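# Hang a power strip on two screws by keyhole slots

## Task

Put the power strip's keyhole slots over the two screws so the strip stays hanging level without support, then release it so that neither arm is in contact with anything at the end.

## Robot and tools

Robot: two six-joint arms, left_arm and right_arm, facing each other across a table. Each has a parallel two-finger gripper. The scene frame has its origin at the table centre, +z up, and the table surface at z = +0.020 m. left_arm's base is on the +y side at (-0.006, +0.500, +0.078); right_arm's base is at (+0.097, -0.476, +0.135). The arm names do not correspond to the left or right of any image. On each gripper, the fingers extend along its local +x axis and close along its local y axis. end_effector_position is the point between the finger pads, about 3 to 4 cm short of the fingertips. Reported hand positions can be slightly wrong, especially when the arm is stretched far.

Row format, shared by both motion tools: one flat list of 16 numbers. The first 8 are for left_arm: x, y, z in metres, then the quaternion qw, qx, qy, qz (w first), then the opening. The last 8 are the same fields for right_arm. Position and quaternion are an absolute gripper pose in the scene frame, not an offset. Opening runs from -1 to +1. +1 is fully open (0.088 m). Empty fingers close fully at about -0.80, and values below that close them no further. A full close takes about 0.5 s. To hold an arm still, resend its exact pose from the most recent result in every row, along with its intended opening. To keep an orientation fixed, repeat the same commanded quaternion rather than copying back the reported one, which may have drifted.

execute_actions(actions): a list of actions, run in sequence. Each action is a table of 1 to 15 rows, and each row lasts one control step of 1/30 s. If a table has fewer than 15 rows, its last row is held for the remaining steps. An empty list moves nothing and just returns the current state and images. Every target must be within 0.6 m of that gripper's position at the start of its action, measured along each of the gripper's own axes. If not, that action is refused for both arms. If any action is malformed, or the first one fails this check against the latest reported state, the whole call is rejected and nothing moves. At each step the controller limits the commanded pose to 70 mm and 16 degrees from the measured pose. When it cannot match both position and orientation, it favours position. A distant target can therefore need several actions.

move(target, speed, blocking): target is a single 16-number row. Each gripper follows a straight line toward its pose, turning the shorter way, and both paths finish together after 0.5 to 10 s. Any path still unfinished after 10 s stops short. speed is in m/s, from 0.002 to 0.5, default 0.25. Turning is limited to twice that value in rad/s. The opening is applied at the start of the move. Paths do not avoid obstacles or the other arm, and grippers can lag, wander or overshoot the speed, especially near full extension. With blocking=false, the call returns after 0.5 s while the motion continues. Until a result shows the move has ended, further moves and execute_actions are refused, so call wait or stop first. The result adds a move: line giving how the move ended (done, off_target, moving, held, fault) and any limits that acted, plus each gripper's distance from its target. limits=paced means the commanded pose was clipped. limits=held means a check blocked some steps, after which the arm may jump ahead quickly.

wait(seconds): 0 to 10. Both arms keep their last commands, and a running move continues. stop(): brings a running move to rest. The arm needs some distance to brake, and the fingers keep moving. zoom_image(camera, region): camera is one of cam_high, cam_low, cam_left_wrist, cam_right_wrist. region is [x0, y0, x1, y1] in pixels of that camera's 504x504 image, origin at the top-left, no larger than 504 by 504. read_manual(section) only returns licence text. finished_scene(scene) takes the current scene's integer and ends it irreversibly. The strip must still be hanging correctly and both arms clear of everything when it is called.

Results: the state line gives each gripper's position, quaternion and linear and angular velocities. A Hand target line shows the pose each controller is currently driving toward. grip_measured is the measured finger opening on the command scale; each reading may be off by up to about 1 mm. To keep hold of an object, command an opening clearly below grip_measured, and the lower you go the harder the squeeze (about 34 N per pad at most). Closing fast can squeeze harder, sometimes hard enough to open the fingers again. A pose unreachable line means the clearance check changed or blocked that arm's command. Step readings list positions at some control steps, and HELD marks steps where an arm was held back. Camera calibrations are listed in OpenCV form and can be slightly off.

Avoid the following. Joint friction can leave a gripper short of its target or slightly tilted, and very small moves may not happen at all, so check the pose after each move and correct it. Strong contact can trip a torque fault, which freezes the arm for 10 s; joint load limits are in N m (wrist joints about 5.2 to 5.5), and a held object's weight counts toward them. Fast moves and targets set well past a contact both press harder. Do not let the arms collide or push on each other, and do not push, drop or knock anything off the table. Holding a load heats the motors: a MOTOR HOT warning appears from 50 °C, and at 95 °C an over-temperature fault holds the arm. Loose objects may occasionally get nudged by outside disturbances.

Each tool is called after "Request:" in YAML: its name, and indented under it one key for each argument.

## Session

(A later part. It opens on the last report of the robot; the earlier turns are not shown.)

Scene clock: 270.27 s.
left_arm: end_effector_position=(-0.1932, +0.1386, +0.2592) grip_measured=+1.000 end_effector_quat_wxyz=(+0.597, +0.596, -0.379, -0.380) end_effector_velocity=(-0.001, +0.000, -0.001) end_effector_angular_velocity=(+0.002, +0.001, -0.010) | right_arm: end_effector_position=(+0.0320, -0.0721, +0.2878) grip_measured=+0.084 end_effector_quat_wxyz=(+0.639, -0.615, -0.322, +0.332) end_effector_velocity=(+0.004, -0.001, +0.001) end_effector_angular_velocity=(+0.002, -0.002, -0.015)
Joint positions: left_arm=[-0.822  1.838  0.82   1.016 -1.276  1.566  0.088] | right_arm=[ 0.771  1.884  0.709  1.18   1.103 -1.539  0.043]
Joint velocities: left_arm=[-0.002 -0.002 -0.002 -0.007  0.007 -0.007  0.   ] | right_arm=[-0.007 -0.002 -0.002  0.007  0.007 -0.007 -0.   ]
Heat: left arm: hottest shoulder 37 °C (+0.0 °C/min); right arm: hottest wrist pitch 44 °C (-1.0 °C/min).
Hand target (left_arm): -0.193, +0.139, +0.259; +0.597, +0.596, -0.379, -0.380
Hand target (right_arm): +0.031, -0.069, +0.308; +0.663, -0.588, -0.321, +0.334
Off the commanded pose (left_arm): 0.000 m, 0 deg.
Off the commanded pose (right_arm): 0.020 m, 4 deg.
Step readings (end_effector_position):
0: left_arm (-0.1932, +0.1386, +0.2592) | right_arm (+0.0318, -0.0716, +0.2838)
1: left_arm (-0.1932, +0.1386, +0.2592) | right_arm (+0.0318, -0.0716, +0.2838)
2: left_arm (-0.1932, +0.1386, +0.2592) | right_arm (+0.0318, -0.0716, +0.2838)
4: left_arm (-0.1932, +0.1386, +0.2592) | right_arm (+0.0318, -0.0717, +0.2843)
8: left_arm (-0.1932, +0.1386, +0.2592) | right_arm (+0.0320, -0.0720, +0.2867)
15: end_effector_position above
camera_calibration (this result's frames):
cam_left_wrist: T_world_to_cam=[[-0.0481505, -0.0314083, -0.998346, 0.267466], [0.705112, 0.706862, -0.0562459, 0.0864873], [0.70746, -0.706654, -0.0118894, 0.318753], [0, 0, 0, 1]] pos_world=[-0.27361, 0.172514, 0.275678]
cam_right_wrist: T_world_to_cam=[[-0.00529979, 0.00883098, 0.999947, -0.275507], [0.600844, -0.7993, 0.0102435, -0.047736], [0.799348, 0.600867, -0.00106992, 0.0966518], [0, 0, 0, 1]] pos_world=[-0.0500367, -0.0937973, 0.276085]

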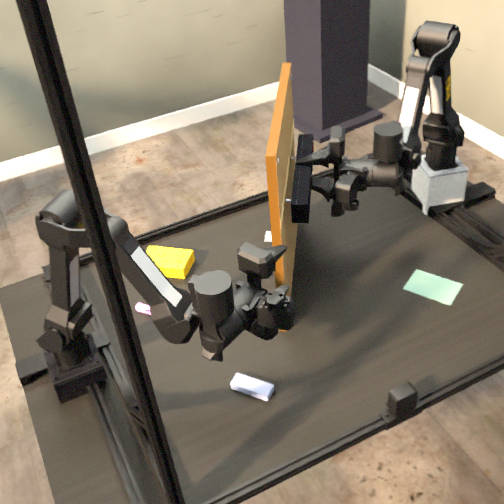

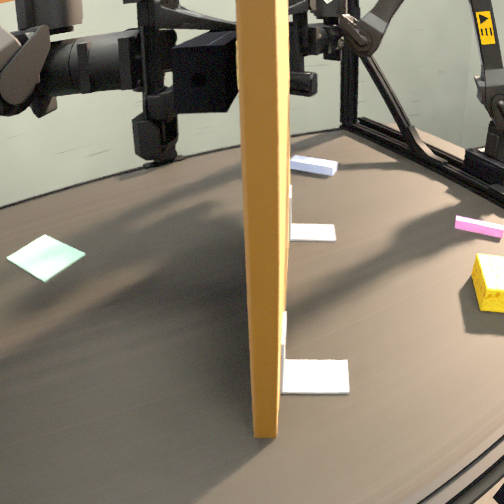

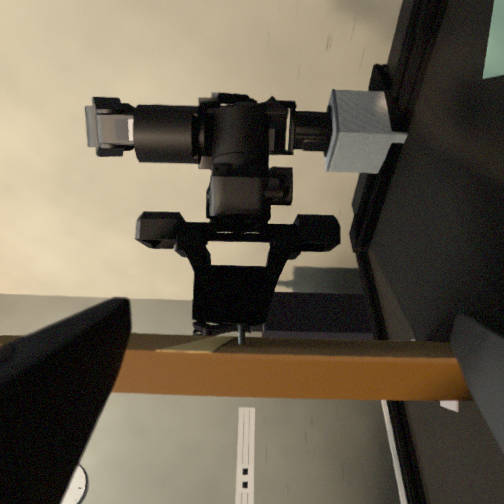

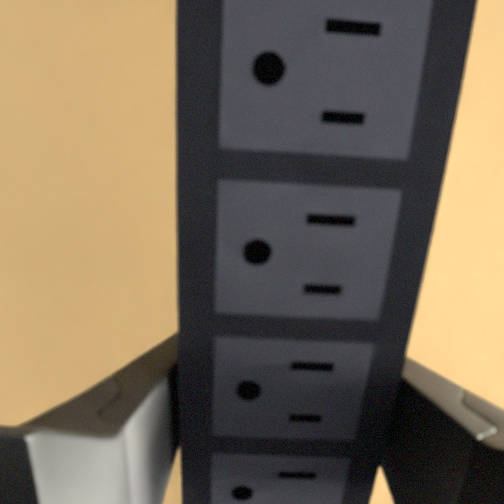

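Request:
execute_actions:
  actions:
    - [[-0.1932,0.1386,0.2591,0.597,0.596,-0.379,-0.380,1, 0.0309,-0.0683,0.3056,0.6614,-0.5909,-0.3207,0.334,-0.6],[-0.1932,0.1386,0.2591,0.597,0.596,-0.379,-0.380,1, 0.0307,-0.068,0.3034,0.6593,-0.5931,-0.3208,0.334,-0.6],[-0.1932,0.1386,0.2591,0.597,0.596,-0.379,-0.380,1, 0.0305,-0.0677,0.3015,0.6576,-0.595,-0.3208,0.334,-0.6],[-0.1932,0.1386,0.2591,0.597,0.596,-0.379,-0.380,1, 0.0304,-0.0675,0.3001,0.6563,-0.5964,-0.3209,0.334,-0.6],[-0.1932,0.1386,0.2591,0.597,0.596,-0.379,-0.380,1, 0.0303,-0.0674,0.2993,0.6556,-0.5972,-0.3209,0.334,-0.6],[-0.1932,0.1386,0.2591,0.597,0.596,-0.379,-0.380,1, 0.0303,-0.0673,0.2986,0.6549,-0.5979,-0.3209,0.334,-0.6],[-0.1932,0.1386,0.2591,0.597,0.596,-0.379,-0.380,1, 0.0303,-0.0673,0.2982,0.6546,-0.5983,-0.3209,0.334,-0.6]]

Request:
zoom_image:
  camera: "cam_left_wrist"
  region: [190, 250, 300, 360]

Scene clock: 274.73 s.
left_arm: end_effector_position=(-0.1932, +0.1386, +0.2592) grip_measured=+1.000 end_effector_quat_wxyz=(+0.597, +0.596, -0.379, -0.380) end_effector_velocity=(-0.001, +0.000, +0.001) end_effector_angular_velocity=(-0.008, +0.012, -0.010) | right_arm: end_effector_position=(+0.0321, -0.0719, +0.2866) grip_measured=+0.083 end_effector_quat_wxyz=(+0.637, -0.616, -0.322, +0.332) end_effector_velocity=(+0.002, +0.002, -0.003) end_effector_angular_velocity=(-0.007, +0.000, +0.000)
Joint positions: left_arm=[-0.822  1.838  0.82   1.016 -1.276  1.566  0.088] | right_arm=[ 0.771  1.887  0.709  1.179  1.103 -1.539  0.043]
Joint velocities: left_arm=[-0.002 -0.002 -0.002  0.007  0.007 -0.007  0.   ] | right_arm=[-0.007  0.007  0.002 -0.007 -0.007  0.007  0.   ]
Heat: left arm: hottest shoulder 37 °C (+0.0 °C/min); right arm: hottest shoulder 44 °C (+0.0 °C/min).
Hand target (left_arm): -0.193, +0.139, +0.259; +0.597, +0.596, -0.379, -0.380
Hand target (right_arm): +0.031, -0.068, +0.298; +0.654, -0.598, -0.321, +0.334
Off the commanded pose (left_arm): 0.000 m, 0 deg.
Off the commanded pose (right_arm): 0.013 m, 3 deg.
Step readings (end_effector_position):
0: left_arm (-0.1932, +0.1386, +0.2592) | right_arm (+0.0320, -0.0720, +0.2881)
1: left_arm (-0.1932, +0.1386, +0.2592) | right_arm (+0.0320, -0.0720, +0.2881)
2: left_arm (-0.1932, +0.1386, +0.2592) | right_arm (+0.0320, -0.0720, +0.2881)
4: left_arm (-0.1932, +0.1386, +0.2592) | right_arm (+0.0320, -0.0720, +0.2881)
8: left_arm (-0.1932, +0.1386, +0.2592) | right_arm (+0.0320, -0.0720, +0.2879)
15: end_effector_position above
camera_calibration (this result's frames):
cam_left_wrist: T_world_to_cam=[[-0.0481505, -0.0314083, -0.998346, 0.267466], [0.705112, 0.706862, -0.0562459, 0.0864873], [0.70746, -0.706654, -0.0118894, 0.318753], [0, 0, 0, 1]] pos_world=[-0.27361, 0.172514, 0.275678]
cam_right_wrist: T_world_to_cam=[[-0.00679337, 0.0119726, 0.999905, -0.273969], [0.600522, -0.799492, 0.0136529, -0.0485355], [0.799579, 0.600558, -0.00175858, 0.0966436], [0, 0, 0, 1]] pos_world=[-0.0499888, -0.0935636, 0.274776]

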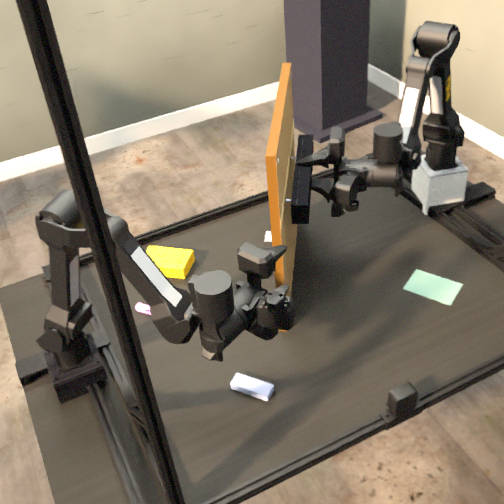

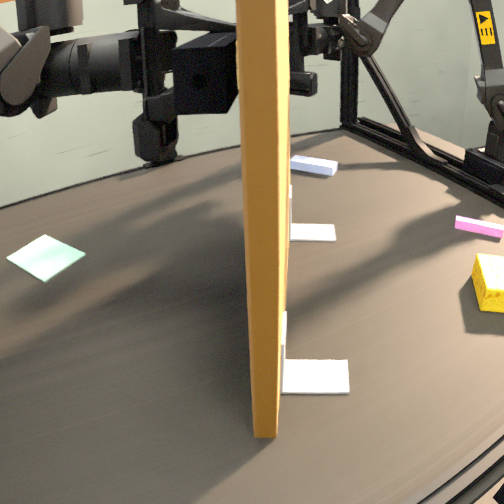

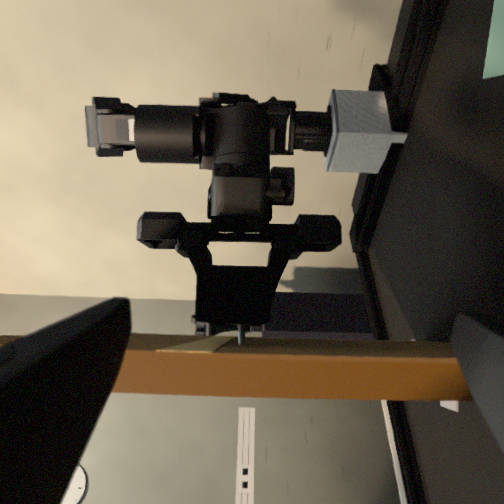

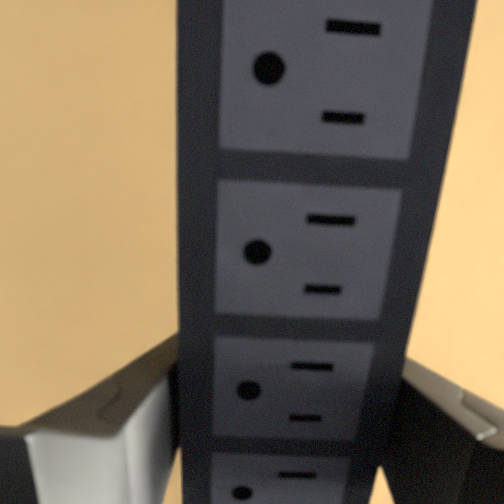

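Region (190, 250, 300, 360) of cam_left_wrist's 504x504 image, scaled by 4.582, with more detail than that image has.

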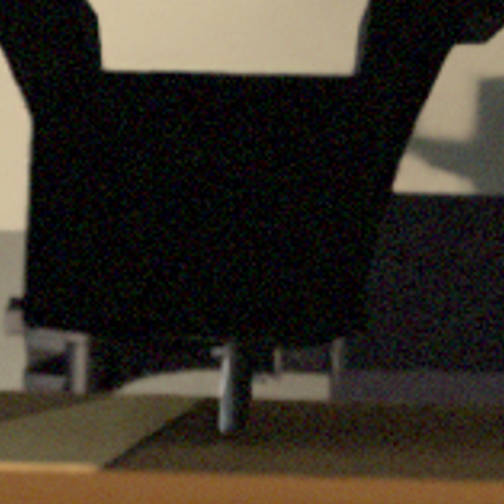

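Request:
execute_actions:
  actions: []

Scene clock: 280.83 s.
left_arm: end_effector_position=(-0.1932, +0.1386, +0.2592) grip_measured=+1.000 end_effector_quat_wxyz=(+0.597, +0.596, -0.379, -0.380) end_effector_velocity=(+0.001, +0.001, +0.001) end_effector_angular_velocity=(-0.002, -0.001, +0.005) | right_arm: end_effector_position=(+0.0320, -0.0718, +0.2865) grip_measured=+0.083 end_effector_quat_wxyz=(+0.637, -0.616, -0.322, +0.332) end_effector_velocity=(-0.001, +0.002, -0.001) end_effector_angular_velocity=(-0.011, -0.010, +0.020)
Joint positions: left_arm=[-0.822  1.838  0.82   1.016 -1.276  1.566  0.088] | right_arm=[ 0.771  1.888  0.71   1.179  1.103 -1.538  0.043]
Joint velocities: left_arm=[-0.002 -0.002 -0.002  0.007 -0.007  0.007  0.   ] | right_arm=[-0.002 -0.002 -0.002 -0.007 -0.022 -0.007 -0.   ]
Heat: left arm: hottest shoulder 37 °C (+0.0 °C/min); right arm: hottest shoulder 44 °C (+0.0 °C/min).
Hand target (left_arm): -0.193, +0.139, +0.259; +0.597, +0.596, -0.379, -0.380
Hand target (right_arm): +0.031, -0.068, +0.298; +0.654, -0.598, -0.321, +0.334
Off the commanded pose (left_arm): 0.000 m, 0 deg.
Off the commanded pose (right_arm): 0.013 m, 3 deg.
camera_calibration (this result's frames):
cam_left_wrist: T_world_to_cam=[[-0.0481505, -0.0314083, -0.998346, 0.267466], [0.705112, 0.706862, -0.0562459, 0.0864873], [0.70746, -0.706654, -0.0118894, 0.318753], [0, 0, 0, 1]] pos_world=[-0.27361, 0.172514, 0.275678]
cam_right_wrist: T_world_to_cam=[[-0.00666146, 0.0120902, 0.999905, -0.273883], [0.600524, -0.79949, 0.0136677, -0.0484438], [0.799579, 0.600558, -0.0019347, 0.0966796], [0, 0, 0, 1]] pos_world=[-0.0500358, -0.0934807, 0.274706]

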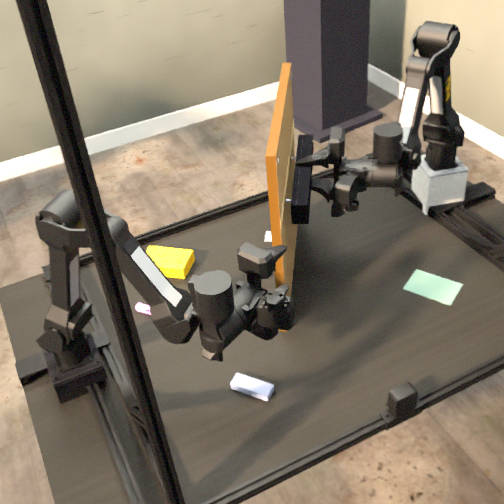

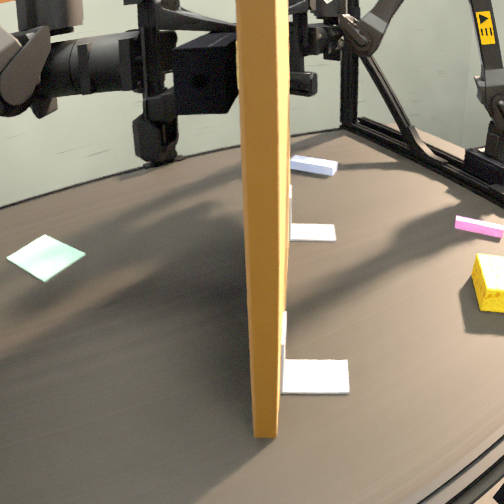

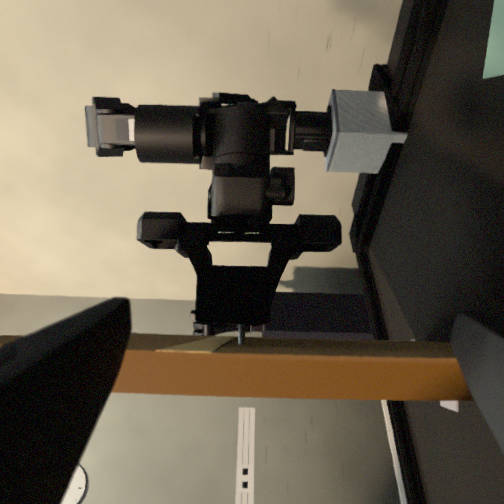

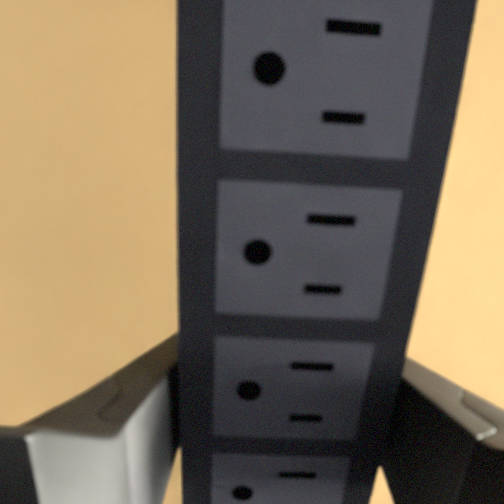

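Request:
execute_actions:
  actions:
    - [[-0.1932,0.1386,0.2591,0.597,0.596,-0.379,-0.380,1,0.0306,-0.0669,0.2982,0.6546,-0.5983,-0.3209,0.334,-0.6],[-0.1932,0.1386,0.2591,0.597,0.596,-0.379,-0.380,1,0.0309,-0.0665,0.2982,0.6546,-0.5983,-0.3209,0.334,-0.6],[-0.1932,0.1386,0.2591,0.597,0.596,-0.379,-0.380,1,0.0312,-0.0661,0.2982,0.6546,-0.5983,-0.3209,0.334,-0.6],[-0.1932,0.1386,0.2591,0.597,0.596,-0.379,-0.380,1,0.0314,-0.0657,0.2982,0.6546,-0.5983,-0.3209,0.334,-0.6],[-0.1932,0.1386,0.2591,0.597,0.596,-0.379,-0.380,1,0.0317,-0.0652,0.2982,0.6546,-0.5983,-0.3209,0.334,-0.6],[-0.1932,0.1386,0.2591,0.597,0.596,-0.379,-0.380,1,0.0320,-0.0648,0.2982,0.6546,-0.5983,-0.3209,0.334,-0.6],[-0.1932,0.1386,0.2591,0.597,0.596,-0.379,-0.380,1,0.0323,-0.0644,0.2982,0.6546,-0.5983,-0.3209,0.334,-0.6],[-0.1932,0.1386,0.2591,0.597,0.596,-0.379,-0.380,1,0.0326,-0.0640,0.2982,0.6546,-0.5983,-0.3209,0.334,-0.6],[-0.1932,0.1386,0.2591,0.597,0.596,-0.379,-0.380,1,0.0329,-0.0636,0.2982,0.6546,-0.5983,-0.3209,0.334,-0.6],[-0.1932,0.1386,0.2591,0.597,0.596,-0.379,-0.380,1,0.0331,-0.0632,0.2982,0.6546,-0.5983,-0.3209,0.334,-0.6],[-0.1932,0.1386,0.2591,0.597,0.596,-0.379,-0.380,1,0.0334,-0.0628,0.2982,0.6546,-0.5983,-0.3209,0.334,-0.6],[-0.1932,0.1386,0.2591,0.597,0.596,-0.379,-0.380,1,0.0337,-0.0624,0.2982,0.6546,-0.5983,-0.3209,0.334,-0.6]]

Request:
wait:
  seconds: 0.3

Request:
zoom_image:
  camera: "cam_left_wrist"
  region: [190, 250, 300, 360]

Request:
zoom_image:
  camera: "cam_high"
  region: [250, 125, 360, 235]

Scene clock: 287.73 s.
left_arm: end_effector_position=(-0.1932, +0.1386, +0.2592) grip_measured=+1.000 end_effector_quat_wxyz=(+0.597, +0.596, -0.379, -0.380) end_effector_velocity=(-0.001, +0.003, +0.001) end_effector_angular_velocity=(+0.011, -0.022, -0.000) | right_arm: end_effector_position=(+0.0352, -0.0678, +0.2859) grip_measured=+0.083 end_effector_quat_wxyz=(+0.637, -0.617, -0.322, +0.332) end_effector_velocity=(+0.003, +0.005, +0.002) end_effector_angular_velocity=(-0.002, -0.005, +0.005)
Joint positions: left_arm=[-0.822  1.838  0.82   1.016 -1.276  1.566  0.088] | right_arm=[ 0.756  1.895  0.719  1.175  1.089 -1.538  0.043]
Joint velocities: left_arm=[-0.007 -0.007 -0.002 -0.007 -0.007  0.022  0.   ] | right_arm=[-0.017  0.002  0.012 -0.007 -0.022 -0.007 -0.   ]
Heat: left arm: hottest shoulder 37 °C (+0.0 °C/min); right arm: hottest shoulder 44 °C (+0.0 °C/min).
Hand target (left_arm): -0.193, +0.139, +0.259; +0.597, +0.596, -0.379, -0.380
Hand target (right_arm): +0.034, -0.063, +0.298; +0.654, -0.598, -0.321, +0.334
Off the commanded pose (left_arm): 0.000 m, 0 deg.
Off the commanded pose (right_arm): 0.014 m, 3 deg.
Step readings (end_effector_position):
0: left_arm (-0.1932, +0.1386, +0.2592) | right_arm (+0.0320, -0.0717, +0.2863)
1: left_arm (-0.1932, +0.1386, +0.2592) | right_arm (+0.0320, -0.0717, +0.2863)
2: left_arm (-0.1932, +0.1386, +0.2592) | right_arm (+0.0319, -0.0716, +0.2863)
4: left_arm (-0.1932, +0.1386, +0.2592) | right_arm (+0.0322, -0.0714, +0.2864)
8: left_arm (-0.1932, +0.1386, +0.2592) | right_arm (+0.0333, -0.0701, +0.2861)
15: end_effector_position above
camera_calibration (this result's frames):
cam_left_wrist: T_world_to_cam=[[-0.0481505, -0.0314083, -0.998346, 0.267466], [0.705112, 0.706862, -0.0562459, 0.0864873], [0.70746, -0.706654, -0.0118894, 0.318753], [0, 0, 0, 1]] pos_world=[-0.27361, 0.172514, 0.275678]
cam_right_wrist: T_world_to_cam=[[-0.00741388, 0.0138976, 0.999876, -0.273155], [0.600208, -0.799693, 0.0155656, -0.04768], [0.79981, 0.600249, -0.00241261, 0.0918522], [0, 0, 0, 1]] pos_world=[-0.0468715, -0.0894673, 0.274085]

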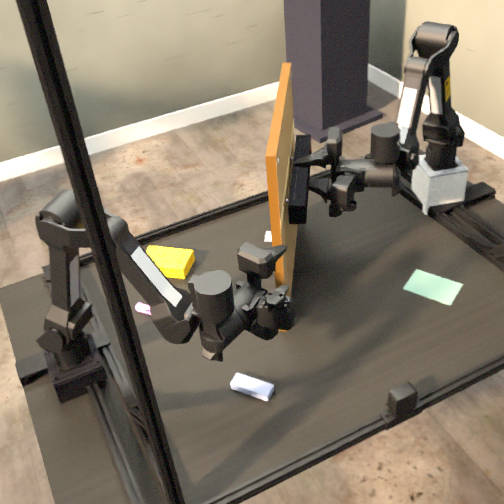

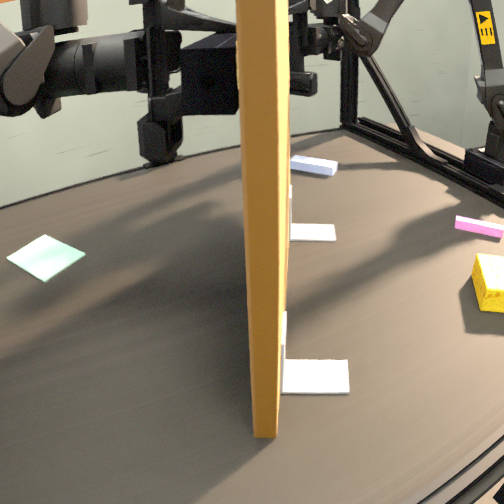

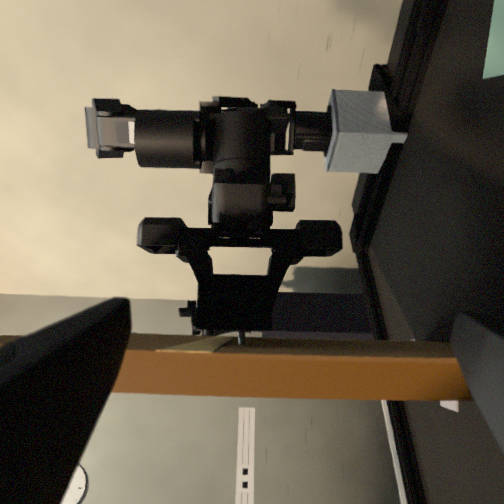

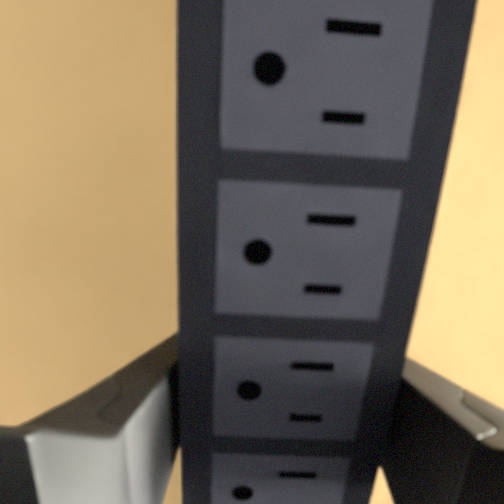

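Scene clock: 288.03 s.
left_arm: end_effector_position=(-0.1932, +0.1386, +0.2592) grip_measured=+1.000 end_effector_quat_wxyz=(+0.597, +0.596, -0.379, -0.380) end_effector_velocity=(-0.001, +0.001, +0.001) end_effector_angular_velocity=(-0.008, +0.018, -0.010) | right_arm: end_effector_position=(+0.0352, -0.0673, +0.2858) grip_measured=+0.083 end_effector_quat_wxyz=(+0.637, -0.617, -0.322, +0.333) end_effector_velocity=(+0.002, +0.001, -0.001) end_effector_angular_velocity=(+0.006, +0.007, -0.000)
Joint positions: left_arm=[-0.822  1.838  0.82   1.016 -1.276  1.566  0.088] | right_arm=[ 0.756  1.895  0.72   1.174  1.088 -1.538  0.043]
Joint velocities: left_arm=[-0.002 -0.007 -0.002 -0.007  0.007 -0.022  0.   ] | right_arm=[-0.007  0.002 -0.002  0.007 -0.007  0.007 -0.   ]
Heat: left arm: hottest shoulder 37 °C (+0.0 °C/min); right arm: hottest wrist pitch 45 °C (+1.0 °C/min).
Hand target (left_arm): -0.193, +0.139, +0.259; +0.597, +0.596, -0.379, -0.380
Hand target (right_arm): +0.034, -0.063, +0.298; +0.654, -0.598, -0.321, +0.334
Off the commanded pose (left_arm): 0.000 m, 0 deg.
Off the commanded pose (right_arm): 0.013 m, 3 deg.
wait: 0.30 s; at rest by 0.17 s
camera_calibration (this result's frames):
cam_left_wrist: T_world_to_cam=[[-0.0481505, -0.0314083, -0.998346, 0.267466], [0.705112, 0.706862, -0.0562459, 0.0864873], [0.70746, -0.706654, -0.0118894, 0.318753], [0, 0, 0, 1]] pos_world=[-0.27361, 0.172514, 0.275678]
cam_right_wrist: T_world_to_cam=[[-0.00728568, 0.0140132, 0.999875, -0.273097], [0.60082, -0.799233, 0.0155792, -0.0473399], [0.799351, 0.600858, -0.00259647, 0.0917118], [0, 0, 0, 1]] pos_world=[-0.0468569, -0.0891144, 0.274039]

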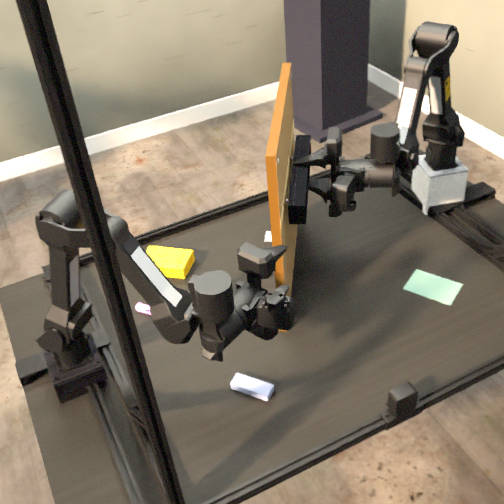

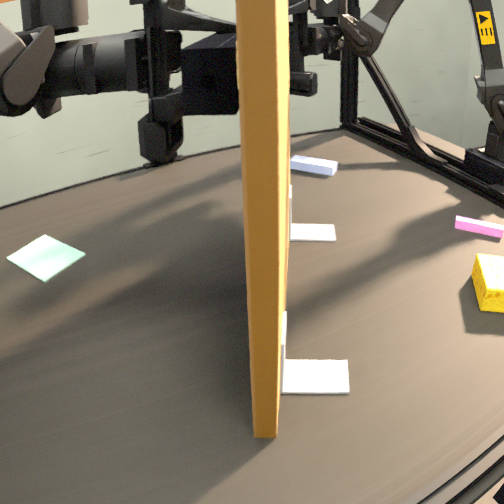

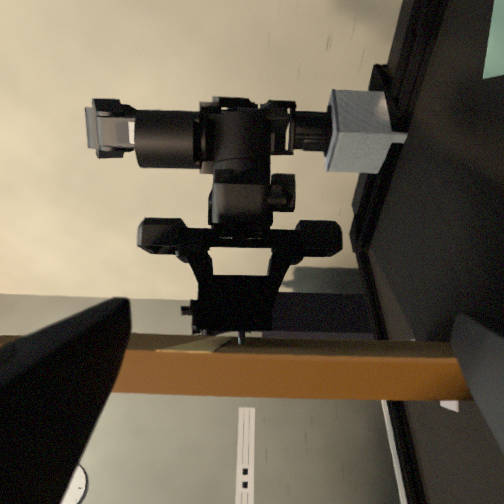

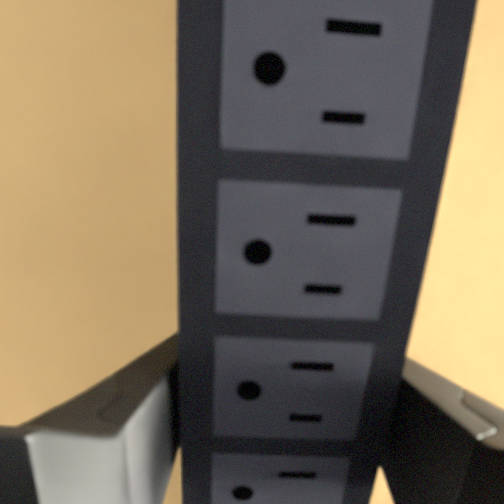

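Region (190, 250, 300, 360) of cam_left_wrist's 504x504 image, scaled by 4.582, with more detail than that image has.

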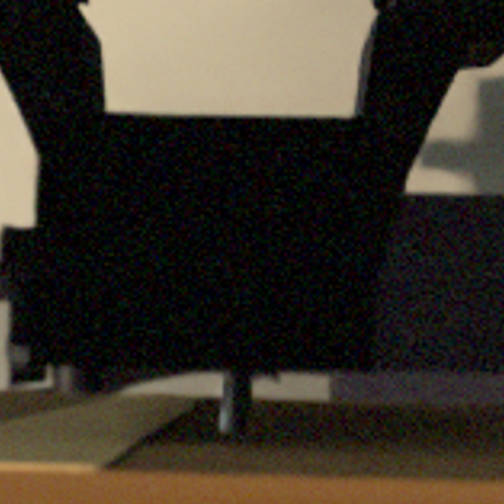

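Region (250, 125, 360, 235) of cam_high's 504x504 image, scaled by 4.582, with more detail than that image has.

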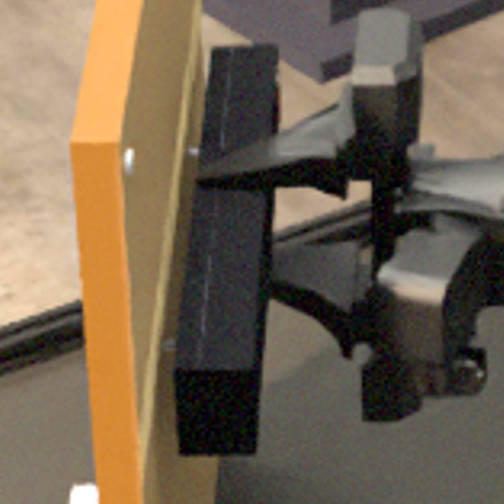

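Request:
execute_actions:
  actions:
    - [[-0.1932,0.1386,0.2591,0.597,0.596,-0.379,-0.380,1,0.0340,-0.0619,0.2983,0.6546,-0.5983,-0.3209,0.334,-0.6],[-0.1932,0.1386,0.2591,0.597,0.596,-0.379,-0.380,1,0.0344,-0.0614,0.2983,0.6546,-0.5983,-0.3209,0.334,-0.6],[-0.1932,0.1386,0.2591,0.597,0.596,-0.379,-0.380,1,0.0347,-0.0609,0.2984,0.6546,-0.5983,-0.3209,0.334,-0.6],[-0.1932,0.1386,0.2591,0.597,0.596,-0.379,-0.380,1,0.0351,-0.0604,0.2984,0.6546,-0.5983,-0.3209,0.334,-0.6],[-0.1932,0.1386,0.2591,0.597,0.596,-0.379,-0.380,1,0.0354,-0.0599,0.2985,0.6546,-0.5983,-0.3209,0.334,-0.6],[-0.1932,0.1386,0.2591,0.597,0.596,-0.379,-0.380,1,0.0357,-0.0594,0.2985,0.6546,-0.5983,-0.3209,0.334,-0.6],[-0.1932,0.1386,0.2591,0.597,0.596,-0.379,-0.380,1,0.0361,-0.0589,0.2986,0.6546,-0.5983,-0.3209,0.334,-0.6],[-0.1932,0.1386,0.2591,0.597,0.596,-0.379,-0.380,1,0.0364,-0.0584,0.2986,0.6546,-0.5983,-0.3209,0.334,-0.6],[-0.1932,0.1386,0.2591,0.597,0.596,-0.379,-0.380,1,0.0368,-0.0580,0.2987,0.6546,-0.5983,-0.3209,0.334,-0.6],[-0.1932,0.1386,0.2591,0.597,0.596,-0.379,-0.380,1,0.0371,-0.0575,0.2987,0.6546,-0.5983,-0.3209,0.334,-0.6],[-0.1932,0.1386,0.2591,0.597,0.596,-0.379,-0.380,1,0.0374,-0.0570,0.2988,0.6546,-0.5983,-0.3209,0.334,-0.6],[-0.1932,0.1386,0.2591,0.597,0.596,-0.379,-0.380,1,0.0378,-0.0565,0.2988,0.6546,-0.5983,-0.3209,0.334,-0.6],[-0.1932,0.1386,0.2591,0.597,0.596,-0.379,-0.380,1,0.0381,-0.0560,0.2989,0.6546,-0.5983,-0.3209,0.334,-0.6],[-0.1932,0.1386,0.2591,0.597,0.596,-0.379,-0.380,1,0.0385,-0.0555,0.2989,0.6546,-0.5983,-0.3209,0.334,-0.6],[-0.1932,0.1386,0.2591,0.597,0.596,-0.379,-0.380,1,0.0388,-0.0550,0.2990,0.6546,-0.5983,-0.3209,0.334,-0.6]]

Request:
wait:
  seconds: 0.4

Request:
zoom_image:
  camera: "cam_left_wrist"
  region: [190, 250, 300, 360]

Request:
zoom_image:
  camera: "cam_high"
  region: [250, 125, 360, 235]

Scene clock: 295.33 s.
left_arm: end_effector_position=(-0.1932, +0.1386, +0.2592) grip_measured=+1.000 end_effector_quat_wxyz=(+0.597, +0.596, -0.379, -0.380) end_effector_velocity=(-0.001, +0.000, -0.001) end_effector_angular_velocity=(+0.008, -0.012, -0.010) | right_arm: end_effector_position=(+0.0391, -0.0615, +0.2863) grip_measured=+0.082 end_effector_quat_wxyz=(+0.636, -0.617, -0.322, +0.333) end_effector_velocity=(+0.009, +0.014, +0.001) end_effector_angular_velocity=(-0.015, -0.011, +0.005)
Joint positions: left_arm=[-0.822  1.838  0.82   1.016 -1.276  1.566  0.088] | right_arm=[ 0.737  1.902  0.735  1.165  1.068 -1.536  0.043]
Joint velocities: left_arm=[-0.002 -0.002 -0.002 -0.007  0.007  0.007  0.   ] | right_arm=[-0.046  0.012  0.037 -0.037 -0.051 -0.007 -0.   ]
Heat: left arm: hottest shoulder 37 °C (+0.0 °C/min); right arm: hottest wrist pitch 45 °C (+1.0 °C/min).
Hand target (left_arm): -0.193, +0.139, +0.259; +0.597, +0.596, -0.379, -0.380
Hand target (right_arm): +0.039, -0.055, +0.299; +0.654, -0.598, -0.321, +0.334
Off the commanded pose (left_arm): 0.000 m, 0 deg.
Off the commanded pose (right_arm): 0.014 m, 3 deg.
Step readings (end_effector_position):
0: left_arm (-0.1932, +0.1386, +0.2592) | right_arm (+0.0353, -0.0672, +0.2858)
1: left_arm (-0.1932, +0.1386, +0.2592) | right_arm (+0.0352, -0.0671, +0.2859)
2: left_arm (-0.1932, +0.1386, +0.2592) | right_arm (+0.0353, -0.0670, +0.2858)
4: left_arm (-0.1932, +0.1386, +0.2592) | right_arm (+0.0357, -0.0665, +0.2860)
8: left_arm (-0.1932, +0.1386, +0.2592) | right_arm (+0.0369, -0.0648, +0.2862)
15: end_effector_position above
camera_calibration (this result's frames):
cam_left_wrist: T_world_to_cam=[[-0.0481505, -0.0314083, -0.998346, 0.267466], [0.705112, 0.706862, -0.0562459, 0.0864873], [0.70746, -0.706654, -0.0118894, 0.318753], [0, 0, 0, 1]] pos_world=[-0.27361, 0.172514, 0.275678]
cam_right_wrist: T_world_to_cam=[[-0.00683205, 0.0143962, 0.999873, -0.273659], [0.601131, -0.798998, 0.0156115, -0.0450127], [0.799121, 0.601161, -0.00319519, 0.0852626], [0, 0, 0, 1]] pos_world=[-0.0429462, -0.083282, 0.274599]

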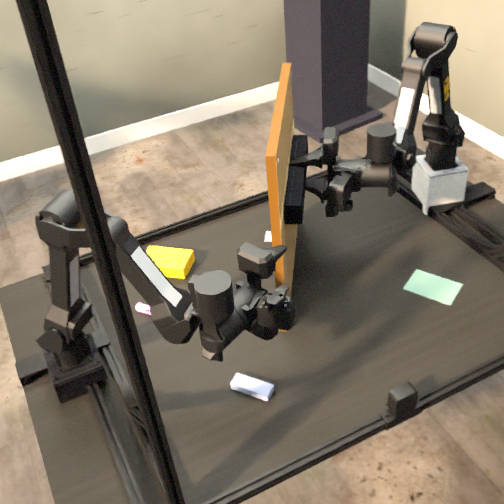

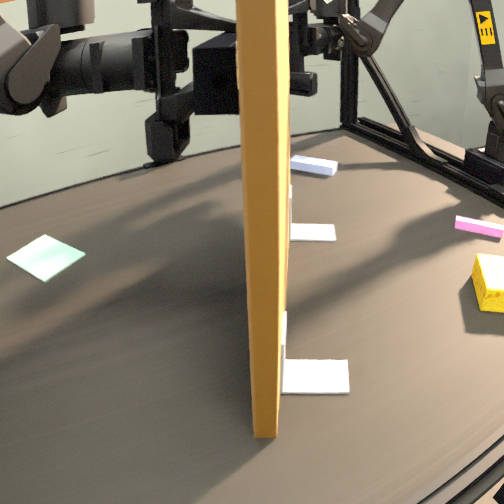

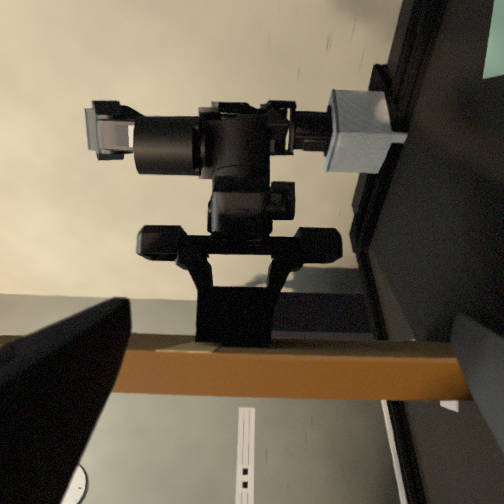

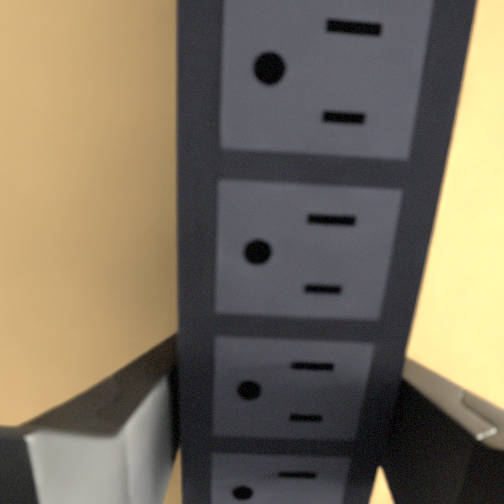

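Scene clock: 295.73 s.
left_arm: end_effector_position=(-0.1932, +0.1386, +0.2592) grip_measured=+1.000 end_effector_quat_wxyz=(+0.597, +0.596, -0.379, -0.380) end_effector_velocity=(-0.000, +0.001, -0.001) end_effector_angular_velocity=(+0.008, -0.006, +0.005) | right_arm: end_effector_position=(+0.0403, -0.0601, +0.2864) grip_measured=+0.082 end_effector_quat_wxyz=(+0.637, -0.617, -0.321, +0.333) end_effector_velocity=(+0.001, -0.001, -0.000) end_effector_angular_velocity=(-0.011, -0.009, +0.005)
Joint positions: left_arm=[-0.822  1.838  0.82   1.016 -1.276  1.566  0.088] | right_arm=[ 0.732  1.904  0.738  1.162  1.064 -1.536  0.043]
Joint velocities: left_arm=[-0.002 -0.002  0.002 -0.022 -0.007 -0.007  0.   ] | right_arm=[-0.002 -0.007 -0.007 -0.007 -0.007 -0.007 -0.   ]
Heat: left arm: hottest shoulder 37 °C (+0.0 °C/min); right arm: hottest wrist pitch 45 °C (+1.0 °C/min).
Hand target (left_arm): -0.193, +0.139, +0.259; +0.597, +0.596, -0.379, -0.380
Hand target (right_arm): +0.039, -0.056, +0.299; +0.654, -0.598, -0.321, +0.334
Off the commanded pose (left_arm): 0.000 m, 0 deg.
Off the commanded pose (right_arm): 0.014 m, 3 deg.
wait: 0.40 s; at rest by 0.20 s
camera_calibration (this result's frames):
cam_left_wrist: T_world_to_cam=[[-0.0481505, -0.0314083, -0.998346, 0.267466], [0.705112, 0.706862, -0.0562459, 0.0864873], [0.70746, -0.706654, -0.0118894, 0.318753], [0, 0, 0, 1]] pos_world=[-0.27361, 0.172514, 0.275678]
cam_right_wrist: T_world_to_cam=[[-0.00652023, 0.0146554, 0.999871, -0.273715], [0.600525, -0.799453, 0.0156339, -0.0446811], [0.79958, 0.600549, -0.00358832, 0.0835561], [0, 0, 0, 1]] pos_world=[-0.0417623, -0.0818886, 0.274678]

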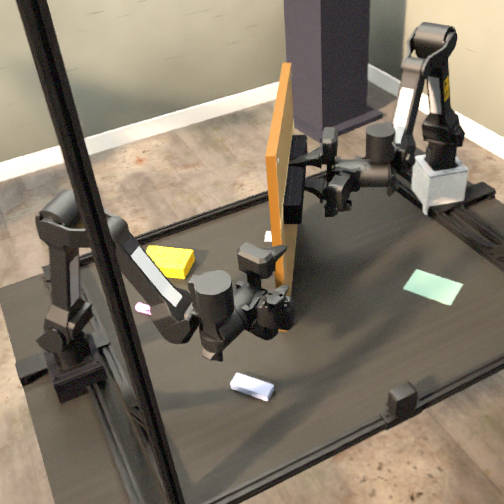

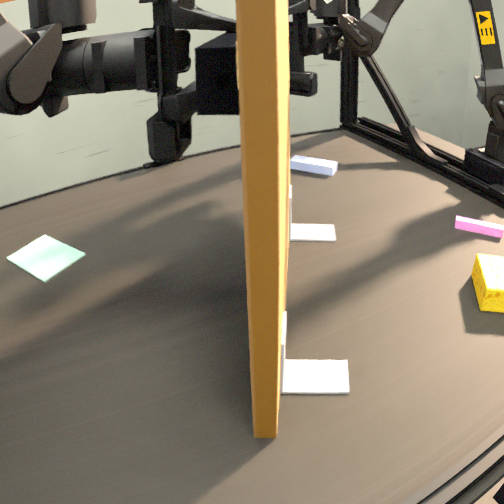

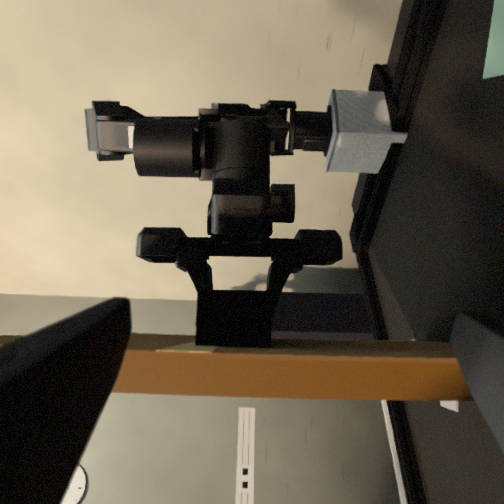

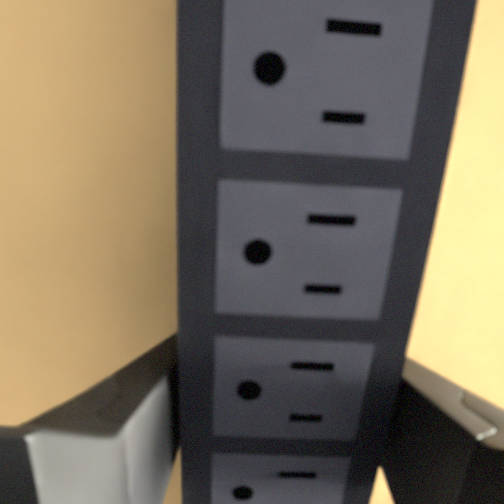

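Region (190, 250, 300, 360) of cam_left_wrist's 504x504 image, scaled by 4.582, with more detail than that image has.

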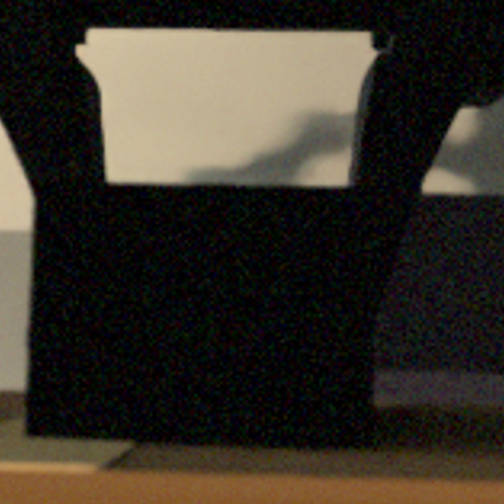

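Region (250, 125, 360, 235) of cam_high's 504x504 image, scaled by 4.582, with more detail than that image has.

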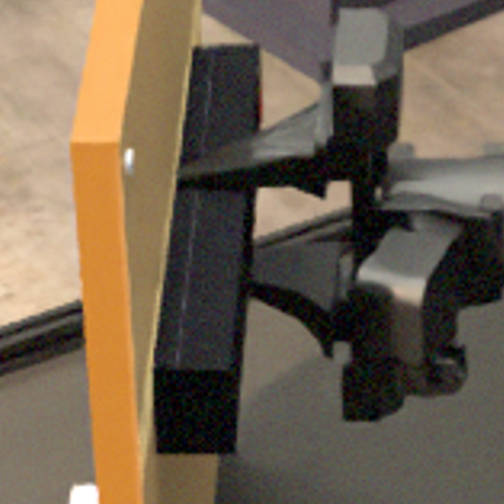

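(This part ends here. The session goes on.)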